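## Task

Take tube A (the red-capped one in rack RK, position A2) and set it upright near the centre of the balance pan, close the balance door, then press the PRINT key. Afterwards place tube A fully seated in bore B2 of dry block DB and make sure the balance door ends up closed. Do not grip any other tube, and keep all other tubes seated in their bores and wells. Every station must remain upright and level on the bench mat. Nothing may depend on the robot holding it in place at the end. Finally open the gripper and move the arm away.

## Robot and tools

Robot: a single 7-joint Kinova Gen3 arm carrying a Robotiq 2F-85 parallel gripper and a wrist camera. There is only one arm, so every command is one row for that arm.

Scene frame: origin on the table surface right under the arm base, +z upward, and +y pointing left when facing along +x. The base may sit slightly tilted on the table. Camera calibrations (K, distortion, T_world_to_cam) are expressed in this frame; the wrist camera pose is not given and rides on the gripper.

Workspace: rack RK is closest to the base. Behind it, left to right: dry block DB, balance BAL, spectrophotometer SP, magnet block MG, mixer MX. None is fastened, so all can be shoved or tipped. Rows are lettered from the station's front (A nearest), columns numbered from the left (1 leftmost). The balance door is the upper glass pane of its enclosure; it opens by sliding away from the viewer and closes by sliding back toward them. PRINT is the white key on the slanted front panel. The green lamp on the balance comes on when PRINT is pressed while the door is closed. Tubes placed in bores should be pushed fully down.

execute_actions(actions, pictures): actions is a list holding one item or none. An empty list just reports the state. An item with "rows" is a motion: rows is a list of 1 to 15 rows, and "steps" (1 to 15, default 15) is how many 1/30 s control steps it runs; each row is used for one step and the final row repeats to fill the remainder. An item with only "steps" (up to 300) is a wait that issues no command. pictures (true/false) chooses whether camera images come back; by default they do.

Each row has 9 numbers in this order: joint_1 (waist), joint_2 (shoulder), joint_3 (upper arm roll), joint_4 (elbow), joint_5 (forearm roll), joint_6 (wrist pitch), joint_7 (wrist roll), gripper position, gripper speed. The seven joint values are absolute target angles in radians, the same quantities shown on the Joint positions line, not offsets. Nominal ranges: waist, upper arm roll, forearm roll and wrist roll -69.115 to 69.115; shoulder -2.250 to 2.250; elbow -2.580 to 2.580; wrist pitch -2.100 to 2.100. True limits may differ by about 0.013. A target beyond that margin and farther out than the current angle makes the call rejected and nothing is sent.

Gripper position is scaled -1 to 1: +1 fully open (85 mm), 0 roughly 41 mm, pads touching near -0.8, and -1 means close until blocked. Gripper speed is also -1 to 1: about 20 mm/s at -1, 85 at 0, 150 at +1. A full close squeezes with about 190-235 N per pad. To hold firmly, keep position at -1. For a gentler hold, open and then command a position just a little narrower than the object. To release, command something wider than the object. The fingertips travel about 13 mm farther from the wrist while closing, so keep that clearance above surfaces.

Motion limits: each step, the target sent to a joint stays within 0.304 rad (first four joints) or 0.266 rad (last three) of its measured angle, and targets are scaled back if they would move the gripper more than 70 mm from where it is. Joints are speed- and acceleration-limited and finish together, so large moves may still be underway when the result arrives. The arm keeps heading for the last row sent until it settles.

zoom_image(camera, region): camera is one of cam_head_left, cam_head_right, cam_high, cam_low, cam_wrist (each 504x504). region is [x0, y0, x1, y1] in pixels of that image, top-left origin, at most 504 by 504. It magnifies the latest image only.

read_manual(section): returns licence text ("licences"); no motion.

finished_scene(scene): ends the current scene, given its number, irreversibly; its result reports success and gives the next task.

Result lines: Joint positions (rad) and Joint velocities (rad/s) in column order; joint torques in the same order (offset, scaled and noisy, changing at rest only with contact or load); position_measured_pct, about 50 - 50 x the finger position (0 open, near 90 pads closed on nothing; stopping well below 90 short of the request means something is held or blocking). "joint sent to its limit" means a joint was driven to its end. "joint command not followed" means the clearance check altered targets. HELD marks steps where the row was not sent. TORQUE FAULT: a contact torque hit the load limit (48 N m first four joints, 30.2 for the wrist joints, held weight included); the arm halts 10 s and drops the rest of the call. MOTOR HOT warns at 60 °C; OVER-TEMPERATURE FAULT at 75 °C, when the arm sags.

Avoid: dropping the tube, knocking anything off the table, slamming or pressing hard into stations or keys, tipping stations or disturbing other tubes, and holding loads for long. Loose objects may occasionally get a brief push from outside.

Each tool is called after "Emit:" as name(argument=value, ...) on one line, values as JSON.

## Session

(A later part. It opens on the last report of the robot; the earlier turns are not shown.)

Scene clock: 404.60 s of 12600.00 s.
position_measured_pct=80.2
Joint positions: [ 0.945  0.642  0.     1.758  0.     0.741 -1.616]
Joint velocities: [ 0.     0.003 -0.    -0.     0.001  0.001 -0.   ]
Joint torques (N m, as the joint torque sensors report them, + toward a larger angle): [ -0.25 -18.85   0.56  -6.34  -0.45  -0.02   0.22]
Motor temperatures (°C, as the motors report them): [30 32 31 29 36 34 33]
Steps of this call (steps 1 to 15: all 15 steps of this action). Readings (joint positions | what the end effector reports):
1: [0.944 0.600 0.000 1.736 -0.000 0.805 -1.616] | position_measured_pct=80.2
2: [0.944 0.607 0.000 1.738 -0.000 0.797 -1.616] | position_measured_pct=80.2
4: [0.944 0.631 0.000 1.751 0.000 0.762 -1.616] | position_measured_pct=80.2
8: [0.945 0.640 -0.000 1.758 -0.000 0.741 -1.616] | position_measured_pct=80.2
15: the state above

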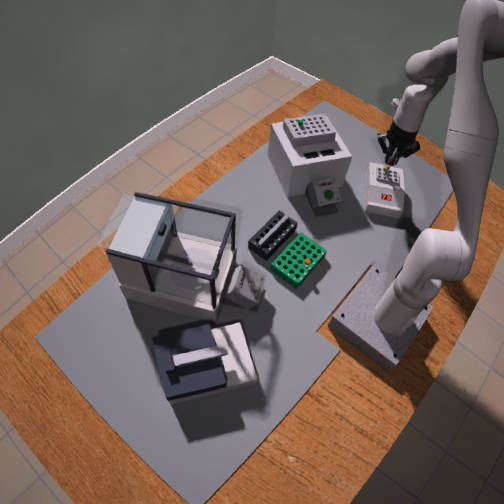

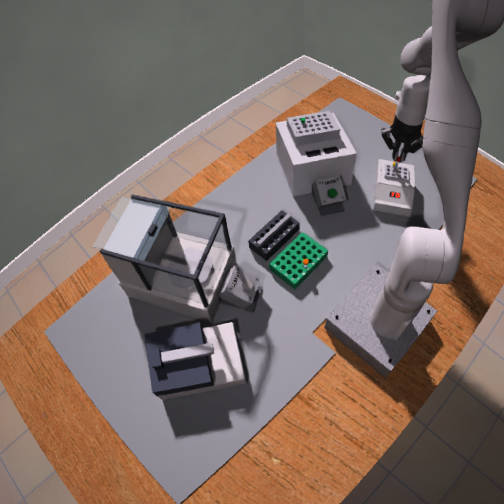

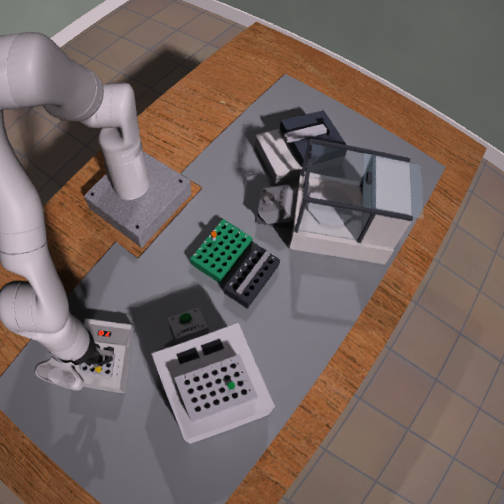

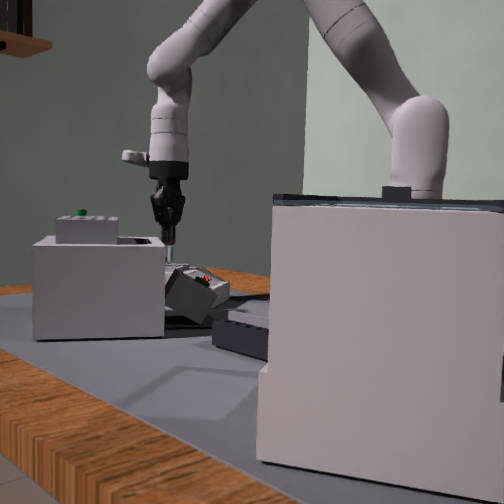

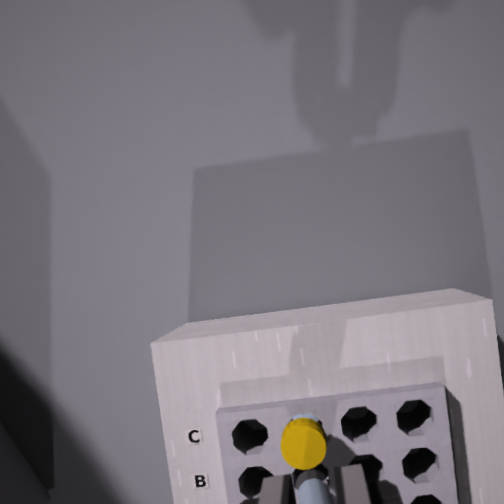

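Emit:
execute_actions(actions=[{"rows":[[0.944,0.648,0,1.759,0,0.7346,-1.616,-0.64,-0.5],[0.944,0.653,0,1.761,0,0.7276,-1.616,-0.64,-0.5],[0.944,0.657,0,1.7626,0,0.722,-1.616,-0.64,-0.5],[0.944,0.661,0,1.7642,0,0.7164,-1.616,-0.64,-0.5],[0.944,0.665,0,1.7657,0,0.7109,-1.616,-0.64,-0.5],[0.944,0.669,0,1.7672,0,0.7054,-1.616,-0.64,-0.5],[0.944,0.673,0,1.7687,0,0.6999,-1.616,-0.64,-0.5]],"steps":15}])

Scene clock: 416.43 s of 12600.00 s.
position_measured_pct=80.2
Joint positions: [ 0.944  0.673 -0.     1.769 -0.     0.7   -1.616]
Joint velocities: [-0.     0.003  0.001 -0.002 -0.    -0.001  0.   ]
Joint torques (N m, as the joint torque sensors report them, + toward a larger angle): [ -0.1  -19.14   0.64  -6.33  -0.41  -0.17   0.17]
Motor temperatures (°C, as the motors report them): [30 32 31 29 36 34 33]
Steps of this call (steps 1 to 15: the robot went on to your last target; steps 16 to 340: nothing new was sent; steps 341 to 355: all 15 steps of this action). Readings (joint positions | what the end effector reports):
341: [0.944 0.643 0.000 1.758 0.000 0.740 -1.616] | position_measured_pct=80.2
342: [0.944 0.647 0.000 1.759 0.000 0.737 -1.616] | position_measured_pct=80.2
344: [0.944 0.656 -0.000 1.762 -0.000 0.725 -1.616] | position_measured_pct=80.2
348: [0.944 0.671 -0.000 1.768 -0.000 0.703 -1.616] | position_measured_pct=80.2
355: the state above

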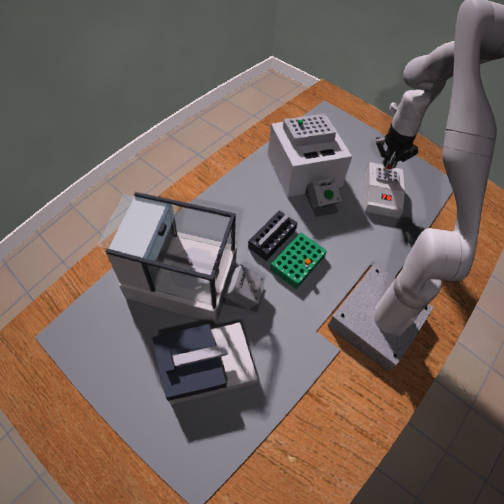

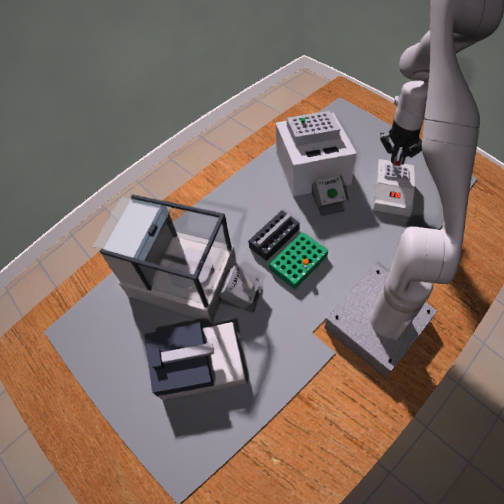

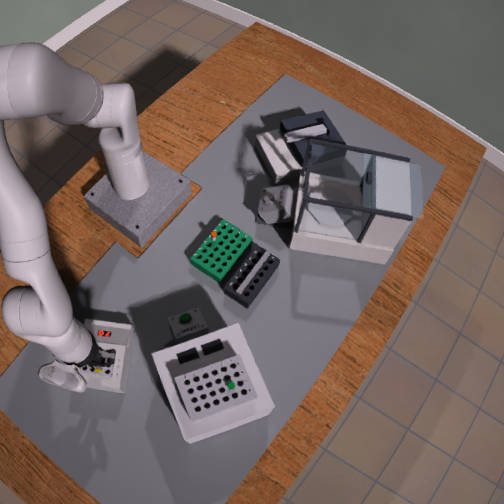

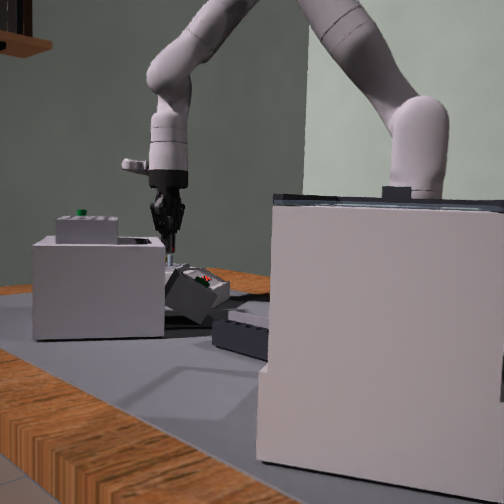

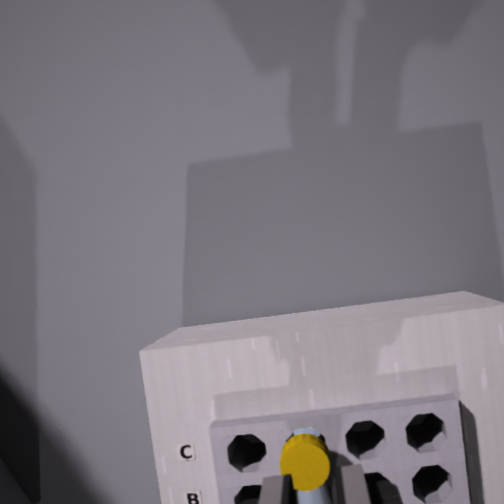

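Emit:
execute_actions(actions=[{"rows":[[0.944,0.678,0,1.7705,0,0.693,-1.616,-0.64,-0.5],[0.944,0.683,0,1.7722,0,0.6864,-1.616,-0.64,-0.5],[0.944,0.688,0,1.774,0,0.6796,-1.616,-0.64,-0.5],[0.944,0.693,0,1.7757,0,0.673,-1.616,-0.64,-0.5],[0.944,0.698,0,1.7773,0,0.6663,-1.616,-0.64,-0.5],[0.944,0.703,0,1.779,0,0.6596,-1.616,-0.64,-0.5],[0.944,0.708,0,1.7805,0,0.653,-1.616,-0.64,-0.5]],"steps":15}], pictures=false)

Emit:
execute_actions(actions=[{"rows":[[0.944,0.711,0,1.7815,0,0.649,-1.616,-0.64,-0.5],[0.944,0.714,0,1.7824,0,0.6452,-1.616,-0.64,-0.5]],"steps":12}], pictures=false)

Scene clock: 425.80 s of 12600.00 s.
position_measured_pct=80.2
Joint positions: [ 0.942  0.691 -0.002  1.78  -0.001  0.66  -1.616]
Joint velocities: [-0.     0.     0.     0.002  0.001 -0.001 -0.001]
Joint torques (N m, as the joint torque sensors report them, + toward a larger angle): [ 0.95 -5.82  1.79 -5.33  0.15 -3.3   0.13]
Motor temperatures (°C, as the motors report them): [30 32 31 29 36 34 33]
Steps of this call (steps 1 to 15: the robot went on to your last target; steps 16 to 266: nothing new was sent; steps 267 to 281: all 15 steps of this action). Readings (joint positions | what the end effector reports):
267: [0.944 0.674 -0.000 1.769 -0.000 0.699 -1.616] | position_measured_pct=80.2
268: [0.944 0.678 -0.000 1.770 -0.000 0.695 -1.616] | position_measured_pct=80.2
270: [0.944 0.687 -0.001 1.773 -0.000 0.684 -1.616] | position_measured_pct=80.2
274: [0.943 0.693 -0.002 1.777 -0.002 0.664 -1.616] | position_measured_pct=80.2
281: the state above

Scene clock: 426.20 s of 12600.00 s.
position_measured_pct=80.2
Joint positions: [ 0.942  0.692 -0.002  1.782 -0.002  0.655 -1.616]
Joint velocities: [-0.    -0.001 -0.     0.001 -0.001 -0.001  0.   ]
Joint torques (N m, as the joint torque sensors report them, + toward a larger angle): [ 1.13 -1.28  1.87 -5.17  0.25 -4.45  0.05]
Motor temperatures (°C, as the motors report them): [30 32 31 29 36 34 33]
Steps of this call (steps 1 to 12: all 12 steps of this action). Readings (joint positions | what the end effector reports):
1: [0.942 0.692 -0.002 1.780 -0.001 0.660 -1.616] | position_measured_pct=80.2
2: [0.942 0.693 -0.002 1.780 -0.001 0.658 -1.616] | position_measured_pct=80.2
4: [0.942 0.692 -0.002 1.781 -0.002 0.656 -1.616] | position_measured_pct=80.2
8: [0.942 0.692 -0.002 1.781 -0.002 0.655 -1.616] | position_measured_pct=80.2
12: the state above

Emit:
execute_actions(actions=[{"rows":[[0.944,0.688,0,1.774,0,0.6796,-1.616,-0.64,-0.5]],"steps":10}], pictures=false)

Emit:
execute_actions(actions=[{"rows":[[0.944,0.688,0,1.774,0,0.6796,-1.616,-0.4,-0.5]],"steps":13}], pictures=false)

Emit:
execute_actions(actions=[{"rows":[[0.944,0.634,0,1.7535,0,0.754,-1.616,-0.4,-0.5]],"steps":13}], pictures=false)

Emit:
execute_actions(actions=[{"rows":[[0.944,0.620,0,1.782,0,0.7396,-1.616,-1,0]],"steps":15}])

Scene clock: 441.47 s of 12600.00 s.
position_measured_pct=80.2
Joint positions: [ 0.943  0.687 -0.001  1.774 -0.001  0.68  -1.616]
Joint velocities: [ 0.     0.009 -0.    -0.005 -0.001 -0.002  0.001]
Joint torques (N m, as the joint torque sensors report them, + toward a larger angle): [  0.23 -19.23   1.01  -5.45  -0.31  -0.02   0.21]
Motor temperatures (°C, as the motors report them): [30 32 31 29 36 35 33]
Steps of this call (steps 1 to 15: the robot went on to your last target; steps 16 to 448: nothing new was sent; steps 449 to 458: all 10 steps of this action). Readings (joint positions | what the end effector reports):
449: [0.942 0.691 -0.002 1.781 -0.002 0.656 -1.616] | position_measured_pct=80.2
450: [0.942 0.686 -0.002 1.781 -0.001 0.662 -1.616] | position_measured_pct=80.2
452: [0.943 0.679 -0.001 1.776 -0.000 0.678 -1.616] | position_measured_pct=80.2
456: [0.943 0.686 -0.001 1.774 -0.000 0.680 -1.616] | position_measured_pct=80.2
458: the state above

Scene clock: 441.90 s of 12600.00 s.
position_measured_pct=69.8
Joint positions: [ 0.944  0.688 -0.     1.774 -0.     0.68  -1.616]
Joint velocities: [ 0.     0.001  0.    -0.     0.003 -0.001  0.001]
Joint torques (N m, as the joint torque sensors report them, + toward a larger angle): [ -0.28 -19.25   0.43  -6.01  -0.47   0.02   0.19]
Motor temperatures (°C, as the motors report them): [30 32 31 29 36 35 33]
Steps of this call (steps 1 to 13: all 13 steps of this action). Readings (joint positions | what the end effector reports):
1: [0.943 0.687 -0.001 1.774 -0.001 0.680 -1.616] | position_measured_pct=80.2
2: [0.943 0.687 -0.001 1.774 -0.000 0.680 -1.616] | position_measured_pct=79.8
4: [0.943 0.687 -0.001 1.774 -0.000 0.680 -1.616] | position_measured_pct=77.4
8: [0.944 0.688 0.000 1.774 0.000 0.680 -1.616] | position_measured_pct=71.0
13: the state above

Scene clock: 442.33 s of 12600.00 s.
position_measured_pct=69.8
Joint positions: [ 0.944  0.635 -0.     1.753 -0.     0.754 -1.616]
Joint velocities: [-0.    -0.007 -0.    -0.    -0.002  0.    -0.   ]
Joint torques (N m, as the joint torque sensors report them, + toward a larger angle): [ -0.25 -18.91   0.48  -6.4   -0.42  -0.08   0.14]
Motor temperatures (°C, as the motors report them): [30 32 31 29 36 35 33]
Steps of this call (steps 1 to 13: all 13 steps of this action). Readings (joint positions | what the end effector reports):
1: [0.944 0.687 -0.000 1.774 0.000 0.681 -1.616] | position_measured_pct=69.8
2: [0.944 0.680 -0.000 1.772 0.000 0.688 -1.616] | position_measured_pct=69.8
4: [0.944 0.653 -0.000 1.763 -0.000 0.722 -1.616] | position_measured_pct=69.8
8: [0.944 0.637 0.000 1.753 0.000 0.754 -1.616] | position_measured_pct=69.8
13: the state above

Scene clock: 442.83 s of 12600.00 s.
position_measured_pct=91.7
Joint positions: [ 0.944  0.62   0.     1.782 -0.     0.74  -1.616]
Joint velocities: [ 0.    -0.001 -0.     0.001 -0.001 -0.     0.   ]
Joint torques (N m, as the joint torque sensors report them, + toward a larger angle): [ -0.27 -18.58   0.41  -6.39  -0.49  -0.04   0.19]
Motor temperatures (°C, as the motors report them): [30 32 31 29 36 35 33]
Steps of this call (steps 1 to 15: all 15 steps of this action). Readings (joint positions | what the end effector reports):
1: [0.944 0.634 -0.000 1.755 0.000 0.753 -1.616] | position_measured_pct=69.8
2: [0.944 0.630 -0.000 1.760 0.000 0.750 -1.616] | position_measured_pct=70.2
4: [0.944 0.621 -0.000 1.777 -0.000 0.742 -1.616] | position_measured_pct=74.2
8: [0.944 0.621 0.000 1.782 0.000 0.740 -1.616] | position_measured_pct=85.7
15: the state above

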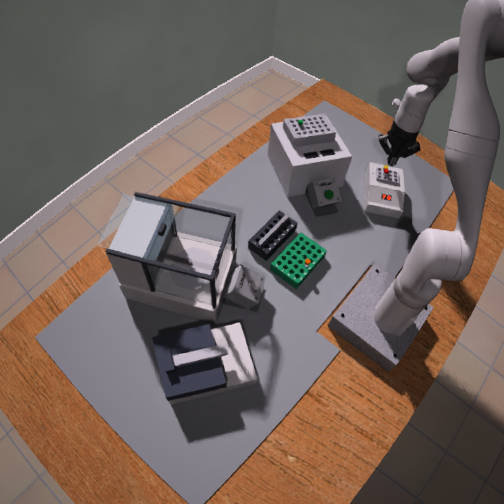

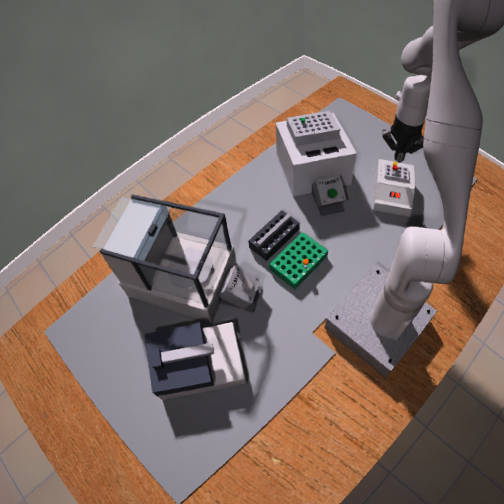

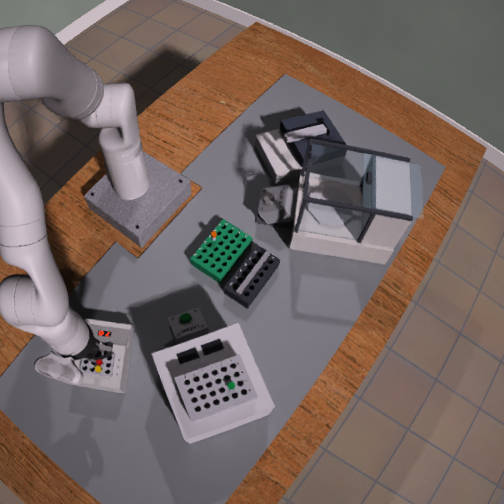

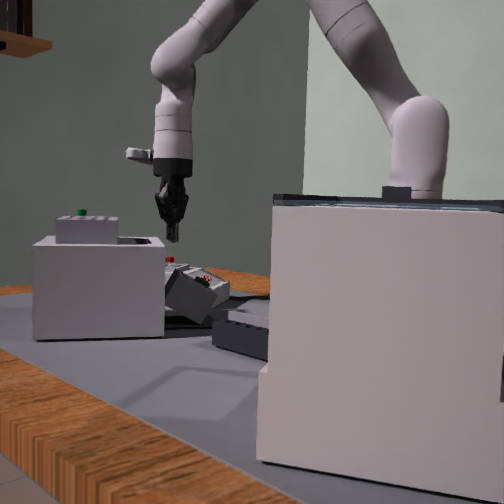

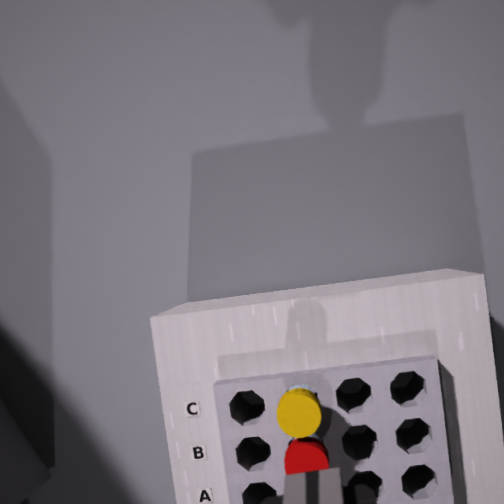

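Emit:
execute_actions(actions=[{"rows":[[0.944,0.63,0,1.786,0,0.7256,-1.616,-1,0],[0.944,0.64,0,1.79,0,0.7116,-1.616,-1,0],[0.944,0.648,0,1.793,0,0.7006,-1.616,-1,0],[0.944,0.656,0,1.796,0,0.6896,-1.616,-1,0],[0.944,0.662,0,1.798,0,0.6816,-1.616,-1,0],[0.944,0.668,0,1.8,0,0.6736,-1.616,-1,0],[0.944,0.674,0,1.8025,0,0.665,-1.616,-1,0]],"steps":15}], pictures=false)

Emit:
execute_actions(actions=[{"rows":[[0.944,0.678,0,1.804,0,0.6596,-1.616,-1,0],[0.944,0.682,0,1.8053,0,0.6543,-1.616,-1,0]],"steps":12}], pictures=false)

Scene clock: 451.70 s of 12600.00 s.
position_measured_pct=91.7
Joint positions: [ 0.944  0.673  0.     1.802  0.     0.665 -1.616]
Joint velocities: [ 0.     0.006 -0.    -0.    -0.    -0.    -0.   ]
Joint torques (N m, as the joint torque sensors report them, + toward a larger angle): [ -0.31 -19.26   0.41  -5.91  -0.45  -0.04   0.18]
Motor temperatures (°C, as the motors report them): [30 32 31 29 36 35 33]
Steps of this call (steps 1 to 15: the robot went on to your last target; steps 16 to 251: nothing new was sent; steps 252 to 266: all 15 steps of this action). Readings (joint positions | what the end effector reports):
252: [0.944 0.621 0.000 1.782 -0.000 0.739 -1.616] | position_measured_pct=91.7
253: [0.944 0.627 0.000 1.784 -0.000 0.732 -1.616] | position_measured_pct=91.7
255: [0.944 0.643 0.000 1.790 0.000 0.711 -1.616] | position_measured_pct=91.7
259: [0.944 0.669 -0.000 1.801 0.000 0.672 -1.616] | position_measured_pct=91.7
266: the state above

Scene clock: 452.10 s of 12600.00 s.
position_measured_pct=91.7
Joint positions: [ 0.944  0.675 -0.     1.805 -0.     0.657 -1.616]
Joint velocities: [-0.     0.     0.    -0.001 -0.001  0.001 -0.   ]
Joint torques (N m, as the joint torque sensors report them, + toward a larger angle): [ -0.13 -13.51   0.7   -5.21  -0.39  -1.19   0.23]
Motor temperatures (°C, as the motors report them): [30 32 31 29 36 35 33]
Steps of this call (steps 1 to 12: all 12 steps of this action). Readings (joint positions | what the end effector reports):
1: [0.944 0.675 0.000 1.803 -0.000 0.664 -1.616] | position_measured_pct=91.7
2: [0.944 0.677 0.000 1.803 0.000 0.661 -1.616] | position_measured_pct=91.7
4: [0.944 0.676 -0.000 1.804 -0.000 0.658 -1.616] | position_measured_pct=91.7
8: [0.944 0.675 -0.000 1.805 -0.000 0.657 -1.616] | position_measured_pct=91.7
12: the state above

Seated at the same height as yellow. Close the door.

Emit:
execute_actions(actions=[{"rows":[[0.944,0.54,0,1.74,0,0.86,-1.616,-1,0]],"steps":13}], pictures=false)

Emit:
execute_actions(actions=[{"rows":[[0.85,0.44,0,1.58,0,1.12,-1.616,-1,0]],"steps":13}], pictures=false)

Emit:
execute_actions(actions=[{"rows":[[-0.5236,0.51,0,1.36,0,1.27,-1.605,-1,0]],"steps":15}], pictures=false)

Emit:
execute_actions(actions=[{"steps":36}], pictures=false)

Emit:
execute_actions(actions=[{"rows":[[-0.5236,0.62,0,1.22,0,1.3,-1.605,-1,0]],"steps":12}], pictures=false)

Emit:
execute_actions(actions=[{"rows":[[-0.5236,0.7458,0,1.0465,0,1.349,-1.605,-1,0]],"steps":13}], pictures=false)

Emit:
execute_actions(actions=[{"rows":[[-0.5236,0.766,0,1.1027,0,1.273,-1.605,-1,0]],"steps":12}], pictures=false)

Emit:
execute_actions(actions=[{"rows":[[-0.524,0.754,0,1.127,0,1.261,-1.605,-1,0],[-0.5243,0.742,0,1.151,0,1.249,-1.605,-1,0],[-0.5247,0.73,0,1.175,0,1.237,-1.605,-1,0],[-0.525,0.718,0,1.1985,0,1.225,-1.605,-1,0],[-0.5253,0.706,0,1.222,0,1.2135,-1.605,-1,0],[-0.5256,0.694,0,1.2459,0,1.2017,-1.605,-1,0],[-0.526,0.68,0,1.2727,0,1.189,-1.605,-1,0],[-0.5263,0.666,0,1.2995,0,1.176,-1.605,-1,0],[-0.5266,0.652,0,1.3263,0,1.1635,-1.605,-1,0],[-0.5269,0.6376,0,1.3531,0,1.1509,-1.605,-1,0],[-0.5272,0.6266,0,1.3731,0,1.1419,-1.61,-1,0],[-0.5276,0.6159,0,1.3928,0,1.1329,-1.61,-1,0],[-0.528,0.6052,0,1.4124,0,1.124,-1.61,-1,0],[-0.5283,0.5945,0,1.4318,0,1.1153,-1.61,-1,0],[-0.5286,0.5839,0,1.4511,0,1.1066,-1.61,-1,0]]}], pictures=false)

Emit:
execute_actions(actions=[{"rows":[[-0.529,0.5733,0,1.4703,0,1.098,-1.61,-1,0],[-0.5294,0.5627,0,1.4894,0,1.0895,-1.61,-1,0],[-0.5297,0.5521,0,1.5085,0,1.081,-1.61,-1,0],[-0.5301,0.5416,0,1.5275,0,1.0725,-1.61,-1,0],[-0.5305,0.5311,0,1.5464,0,1.0641,-1.61,-1,0],[-0.531,0.5206,0,1.5652,0,1.0558,-1.61,-1,0],[-0.5314,0.5102,0,1.5839,0,1.0475,-1.61,-1,0],[-0.5318,0.50,0,1.601,0,1.0405,-1.61,-1,0],[-0.5322,0.49,0,1.618,0,1.0337,-1.61,-1,0],[-0.5326,0.48,0,1.635,0,1.0268,-1.61,-1,0],[-0.5332,0.470,0,1.652,0,1.02,-1.61,-1,0],[-0.5335,0.463,0,1.664,0,1.015,-1.61,-1,0],[-0.5337,0.456,0,1.676,0,1.010,-1.61,-1,0]],"steps":15}], pictures=false)

Emit:
execute_actions(actions=[{"rows":[[-0.5338,0.4525,0,1.682,0,1.0075,-1.61,-1,0],[-0.5338,0.4525,0,1.682,0,1.0075,-1.61,-1,0],[-0.534,0.449,0,1.688,0,1.005,-1.61,-1,0],[-0.534,0.449,0,1.688,0,1.005,-1.61,-1,0],[-0.534,0.449,0,1.688,0,1.005,-1.61,-1,0],[-0.5342,0.4455,0,1.694,0,1.0025,-1.61,-1,0]],"steps":15}], pictures=false)

Emit:
execute_actions(actions=[{"rows":[[-0.534,0.456,0,1.676,0,1.01,-1.61,-1,0],[-0.534,0.456,0,1.676,0,1.01,-1.61,-1,0],[-0.534,0.456,0,1.676,0,1.01,-1.61,-1,0],[-0.534,0.456,0,1.676,0,1.01,-1.61,-1,0],[-0.534,0.38,0,1.54,0,1.22,-1.61,-1,0]],"steps":15}])

Scene clock: 497.67 s of 12600.00 s.
position_measured_pct=91.7
Joint positions: [ 0.944  0.543  0.     1.74   0.     0.86  -1.616]
Joint velocities: [-0.    -0.029 -0.001 -0.003 -0.001  0.003  0.   ]
Joint torques (N m, as the joint torque sensors report them, + toward a larger angle): [ -0.32 -17.88   0.43  -7.28  -0.5   -0.1    0.18]
Motor temperatures (°C, as the motors report them): [30 32 31 29 36 34 33]
Steps of this call (steps 1 to 15: the robot went on to your last target; steps 16 to 1354: nothing new was sent; steps 1355 to 1367: all 13 steps of this action). Readings (joint positions | what the end effector reports):
1355: [0.944 0.674 -0.000 1.804 -0.000 0.658 -1.616] | position_measured_pct=91.7
1356: [0.944 0.669 -0.000 1.802 -0.000 0.664 -1.616] | position_measured_pct=91.7
1358: [0.944 0.642 -0.000 1.791 -0.000 0.701 -1.616] | position_measured_pct=91.7
1362: [0.944 0.560 0.000 1.749 -0.000 0.829 -1.616] | position_measured_pct=91.7
1367: the state above

Scene clock: 498.10 s of 12600.00 s.
position_measured_pct=91.7
Joint positions: [ 0.853  0.442 -0.001  1.581 -0.     1.12  -1.616]
Joint velocities: [-0.021 -0.017  0.017 -0.01   0.009  0.012 -0.   ]
Joint torques (N m, as the joint torque sensors report them, + toward a larger angle): [ -0.37 -17.58   0.18  -8.39  -0.55  -0.08   0.14]
Motor temperatures (°C, as the motors report them): [30 32 31 29 36 34 33]
Steps of this call (steps 1 to 13: all 13 steps of this action). Readings (joint positions | what the end effector reports):
1: [0.943 0.542 0.000 1.739 0.000 0.861 -1.616] | position_measured_pct=91.7
2: [0.939 0.537 0.001 1.734 0.000 0.870 -1.616] | position_measured_pct=91.7
4: [0.921 0.519 0.002 1.707 0.001 0.913 -1.616] | position_measured_pct=91.7
8: [0.870 0.462 -0.000 1.615 -0.000 1.062 -1.616] | position_measured_pct=91.7
13: the state above

Scene clock: 498.60 s of 12600.00 s.
position_measured_pct=91.7
Joint positions: [ 0.498  0.493  0.001  1.417  0.     1.23  -1.608]
Joint velocities: [-0.883  0.059 -0.002 -0.2   -0.001  0.136  0.01 ]
Joint torques (N m, as the joint torque sensors report them, + toward a larger angle): [ -0.23 -19.37   0.72  -8.22  -0.46   0.11   0.35]
Motor temperatures (°C, as the motors report them): [30 32 31 29 36 34 33]
Steps of this call (steps 1 to 15: all 15 steps of this action). Readings (joint positions | what the end effector reports):
1: [0.851 0.442 0.000 1.580 0.000 1.120 -1.616] | position_measured_pct=91.7
2: [0.843 0.444 0.002 1.575 0.001 1.123 -1.616] | position_measured_pct=91.7
4: [0.813 0.452 0.003 1.555 0.001 1.137 -1.615] | position_measured_pct=91.7
8: [0.703 0.473 0.001 1.489 0.001 1.182 -1.611] | position_measured_pct=91.7
15: the state above

Scene clock: 499.80 s of 12600.00 s.
position_measured_pct=91.7
Joint positions: [-0.512  0.51  -0.003  1.36  -0.002  1.27  -1.605]
Joint velocities: [-0.18  -0.001 -0.005  0.     0.003  0.003 -0.   ]
Joint torques (N m, as the joint torque sensors report them, + toward a larger angle): [  4.08 -19.29   2.96  -8.99   0.34   0.05   0.1 ]
Motor temperatures (°C, as the motors report them): [30 32 31 29 36 34 33]
Steps of this call (steps 1 to 36: the robot went on to your last target). Readings (joint positions | what the end effector reports):
1: [0.468 0.494 0.001 1.411 0.000 1.235 -1.608] | position_measured_pct=91.7
2: [0.439 0.496 0.001 1.405 0.000 1.238 -1.607] | position_measured_pct=91.7
4: [0.380 0.499 0.001 1.396 0.000 1.245 -1.607] | position_measured_pct=91.7
8: [0.262 0.503 0.000 1.382 0.000 1.254 -1.606] | position_measured_pct=91.7
36: the state above

Scene clock: 500.20 s of 12600.00 s.
position_measured_pct=91.7
Joint positions: [-0.523  0.616 -0.     1.222 -0.     1.3   -1.605]
Joint velocities: [-0.003  0.028  0.002 -0.03  -0.002  0.008  0.001]
Joint torques (N m, as the joint torque sensors report them, + toward a larger angle): [ -0.03 -20.44   0.59  -8.71  -0.52  -0.04   0.16]
Motor temperatures (°C, as the motors report them): [30 32 31 29 36 34 33]
Steps of this call (steps 1 to 12: all 12 steps of this action). Readings (joint positions | what the end effector reports):
1: [-0.515 0.511 -0.003 1.359 -0.002 1.270 -1.605] | position_measured_pct=91.7
2: [-0.517 0.516 -0.002 1.353 -0.001 1.272 -1.605] | position_measured_pct=91.7
4: [-0.519 0.540 -0.000 1.326 -0.000 1.278 -1.605] | position_measured_pct=91.7
8: [-0.522 0.604 -0.000 1.242 -0.000 1.295 -1.605] | position_measured_pct=91.7
12: the state above

Scene clock: 500.63 s of 12600.00 s.
position_measured_pct=91.7
Joint positions: [-0.524  0.741 -0.     1.048 -0.     1.349 -1.605]
Joint velocities: [ 0.001  0.03   0.001 -0.033 -0.001  0.008 -0.   ]
Joint torques (N m, as the joint torque sensors report them, + toward a larger angle): [ -0.09 -22.59   0.63  -8.94  -0.52   0.3    0.19]
Motor temperatures (°C, as the motors report them): [30 32 31 29 36 34 33]
Steps of this call (steps 1 to 13: all 13 steps of this action). Readings (joint positions | what the end effector reports):
1: [-0.523 0.618 -0.000 1.220 -0.000 1.300 -1.605] | position_measured_pct=91.7
2: [-0.523 0.624 0.000 1.213 -0.000 1.302 -1.605] | position_measured_pct=91.7
4: [-0.523 0.647 0.000 1.185 0.000 1.310 -1.605] | position_measured_pct=91.7
8: [-0.524 0.718 -0.000 1.087 0.000 1.337 -1.605] | position_measured_pct=91.7
13: the state above

Scene clock: 501.03 s of 12600.00 s.
position_measured_pct=91.7
Joint positions: [-0.524  0.766  0.     1.103  0.     1.273 -1.605]
Joint velocities: [ 0.     0.001 -0.     0.    -0.001 -0.003 -0.   ]
Joint torques (N m, as the joint torque sensors report them, + toward a larger angle): [  0.03 -23.52   0.63  -9.12  -0.44  -0.06   0.19]
Motor temperatures (°C, as the motors report them): [30 32 31 29 36 34 33]
Steps of this call (steps 1 to 12: all 12 steps of this action). Readings (joint positions | what the end effector reports):
1: [-0.524 0.743 -0.000 1.049 -0.000 1.348 -1.605] | position_measured_pct=91.7
2: [-0.524 0.745 0.000 1.053 -0.000 1.341 -1.605] | position_measured_pct=91.7
4: [-0.524 0.755 0.000 1.078 -0.000 1.307 -1.605] | position_measured_pct=91.7
8: [-0.524 0.766 -0.000 1.102 -0.000 1.273 -1.605] | position_measured_pct=91.7
12: the state above

Scene clock: 501.53 s of 12600.00 s.
position_measured_pct=91.7
Joint positions: [-0.528  0.618 -0.     1.386 -0.     1.134 -1.608]
Joint velocities: [-0.011 -0.348 -0.001  0.653 -0.002 -0.299 -0.034]
Joint torques (N m, as the joint torque sensors report them, + toward a larger angle): [  0.1  -20.5    1.04  -7.83  -0.28   0.41   0.11]
Motor temperatures (°C, as the motors report them): [30 32 31 29 36 34 33]
Steps of this call (steps 1 to 15: all 15 steps of this action). Readings (joint positions | what the end effector reports):
1: [-0.524 0.765 0.000 1.104 0.000 1.272 -1.605] | position_measured_pct=91.7
2: [-0.524 0.762 0.000 1.110 0.000 1.270 -1.605] | position_measured_pct=91.7
4: [-0.524 0.746 0.000 1.137 0.000 1.256 -1.605] | position_measured_pct=91.7
8: [-0.525 0.704 -0.000 1.222 0.000 1.214 -1.605] | position_measured_pct=91.7
15: the state above

Scene clock: 502.03 s of 12600.00 s.
position_measured_pct=91.7
Joint positions: [-0.534  0.464 -0.     1.664 -0.     1.014 -1.61 ]
Joint velocities: [-0.003 -0.137  0.002  0.274  0.002 -0.109  0.   ]
Joint torques (N m, as the joint torque sensors report them, + toward a larger angle): [ -0.25 -15.42   0.51  -8.29  -0.15   0.25   0.19]
Motor temperatures (°C, as the motors report them): [30 32 31 29 36 34 33]
Steps of this call (steps 1 to 15: all 15 steps of this action). Readings (joint positions | what the end effector reports):
1: [-0.528 0.607 -0.000 1.407 -0.000 1.125 -1.609] | position_measured_pct=91.7
2: [-0.529 0.595 -0.000 1.428 -0.000 1.115 -1.610] | position_measured_pct=91.7
4: [-0.529 0.573 -0.000 1.469 -0.000 1.097 -1.610] | position_measured_pct=91.7
8: [-0.531 0.530 -0.000 1.548 -0.000 1.062 -1.610] | position_measured_pct=91.7
15: the state above

Scene clock: 502.53 s of 12600.00 s.
position_measured_pct=91.7
Joint positions: [-0.534  0.446  0.     1.692  0.     0.999 -1.61 ]
Joint velocities: [ 0.    -0.003 -0.    -0.002 -0.001 -0.001  0.   ]
Joint torques (N m, as the joint torque sensors report them, + toward a larger angle): [  0.   -17.19   0.5   -6.23  -0.45   1.3    0.26]
Motor temperatures (°C, as the motors report them): [30 32 31 29 36 34 33]
Steps of this call (steps 1 to 15: all 15 steps of this action). Readings (joint positions | what the end effector reports):
1: [-0.534 0.460 -0.000 1.671 -0.000 1.011 -1.610] | position_measured_pct=91.7
2: [-0.534 0.457 -0.000 1.676 -0.000 1.008 -1.610] | position_measured_pct=91.7
4: [-0.534 0.452 -0.000 1.684 -0.000 1.005 -1.610] | position_measured_pct=91.7
8: [-0.534 0.447 -0.000 1.691 0.000 1.000 -1.610] | position_measured_pct=91.7
15: the state above

Scene clock: 503.03 s of 12600.00 s.
position_measured_pct=91.7
Joint positions: [-0.534  0.382  0.     1.541  0.     1.219 -1.61 ]
Joint velocities: [-0.    -0.006 -0.    -0.018 -0.001  0.03   0.   ]
Joint torques (N m, as the joint torque sensors report them, + toward a larger angle): [ -0.11 -15.95   0.53  -8.52  -0.49  -0.04   0.29]
Motor temperatures (°C, as the motors report them): [30 32 31 29 36 34 33]
Steps of this call (steps 1 to 15: all 15 steps of this action). Readings (joint positions | what the end effector reports):
1: [-0.534 0.446 0.000 1.691 0.000 1.000 -1.610] | position_measured_pct=91.7
2: [-0.534 0.450 0.000 1.687 -0.000 1.003 -1.610] | position_measured_pct=91.7
4: [-0.534 0.456 0.000 1.677 0.000 1.009 -1.610] | position_measured_pct=91.7
8: [-0.534 0.435 -0.000 1.643 0.000 1.060 -1.610] | position_measured_pct=91.7
15: the state above

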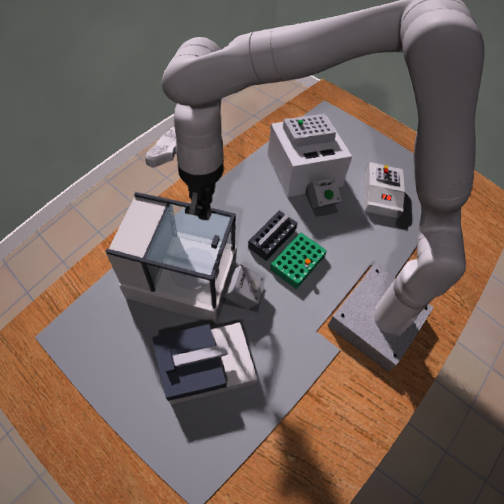

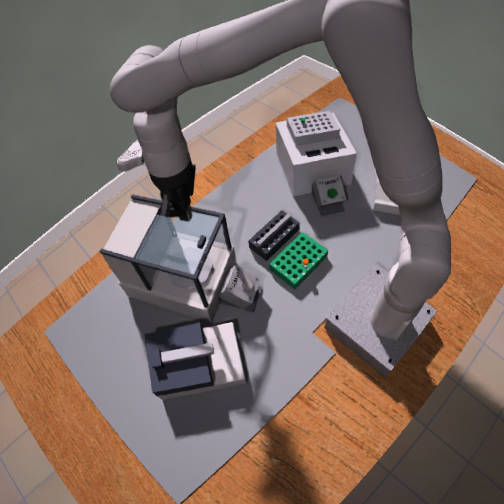

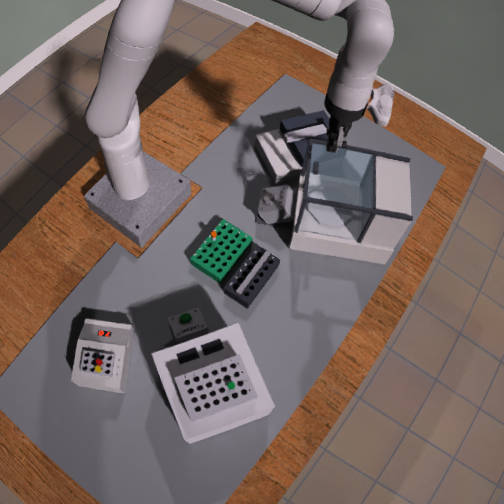

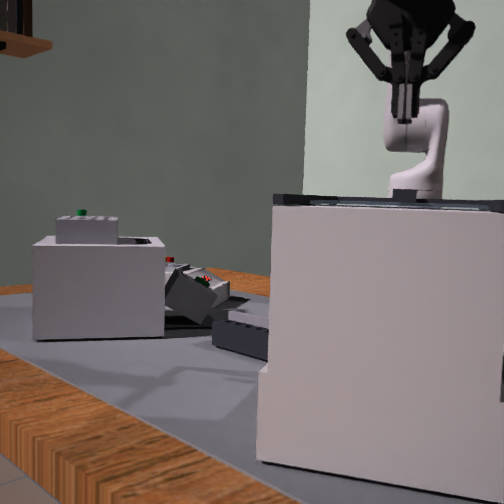

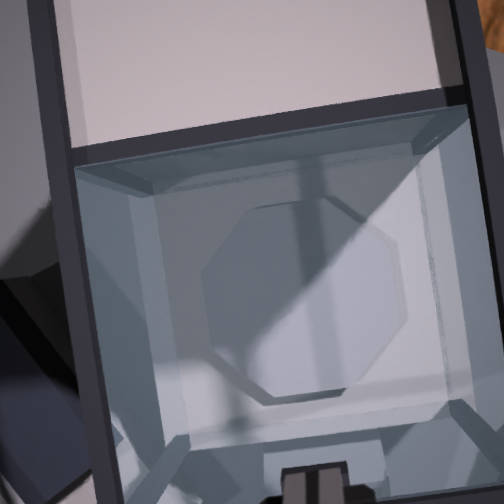

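Emit:
finished_scene(scene=2)

The scene is finished: the task was done.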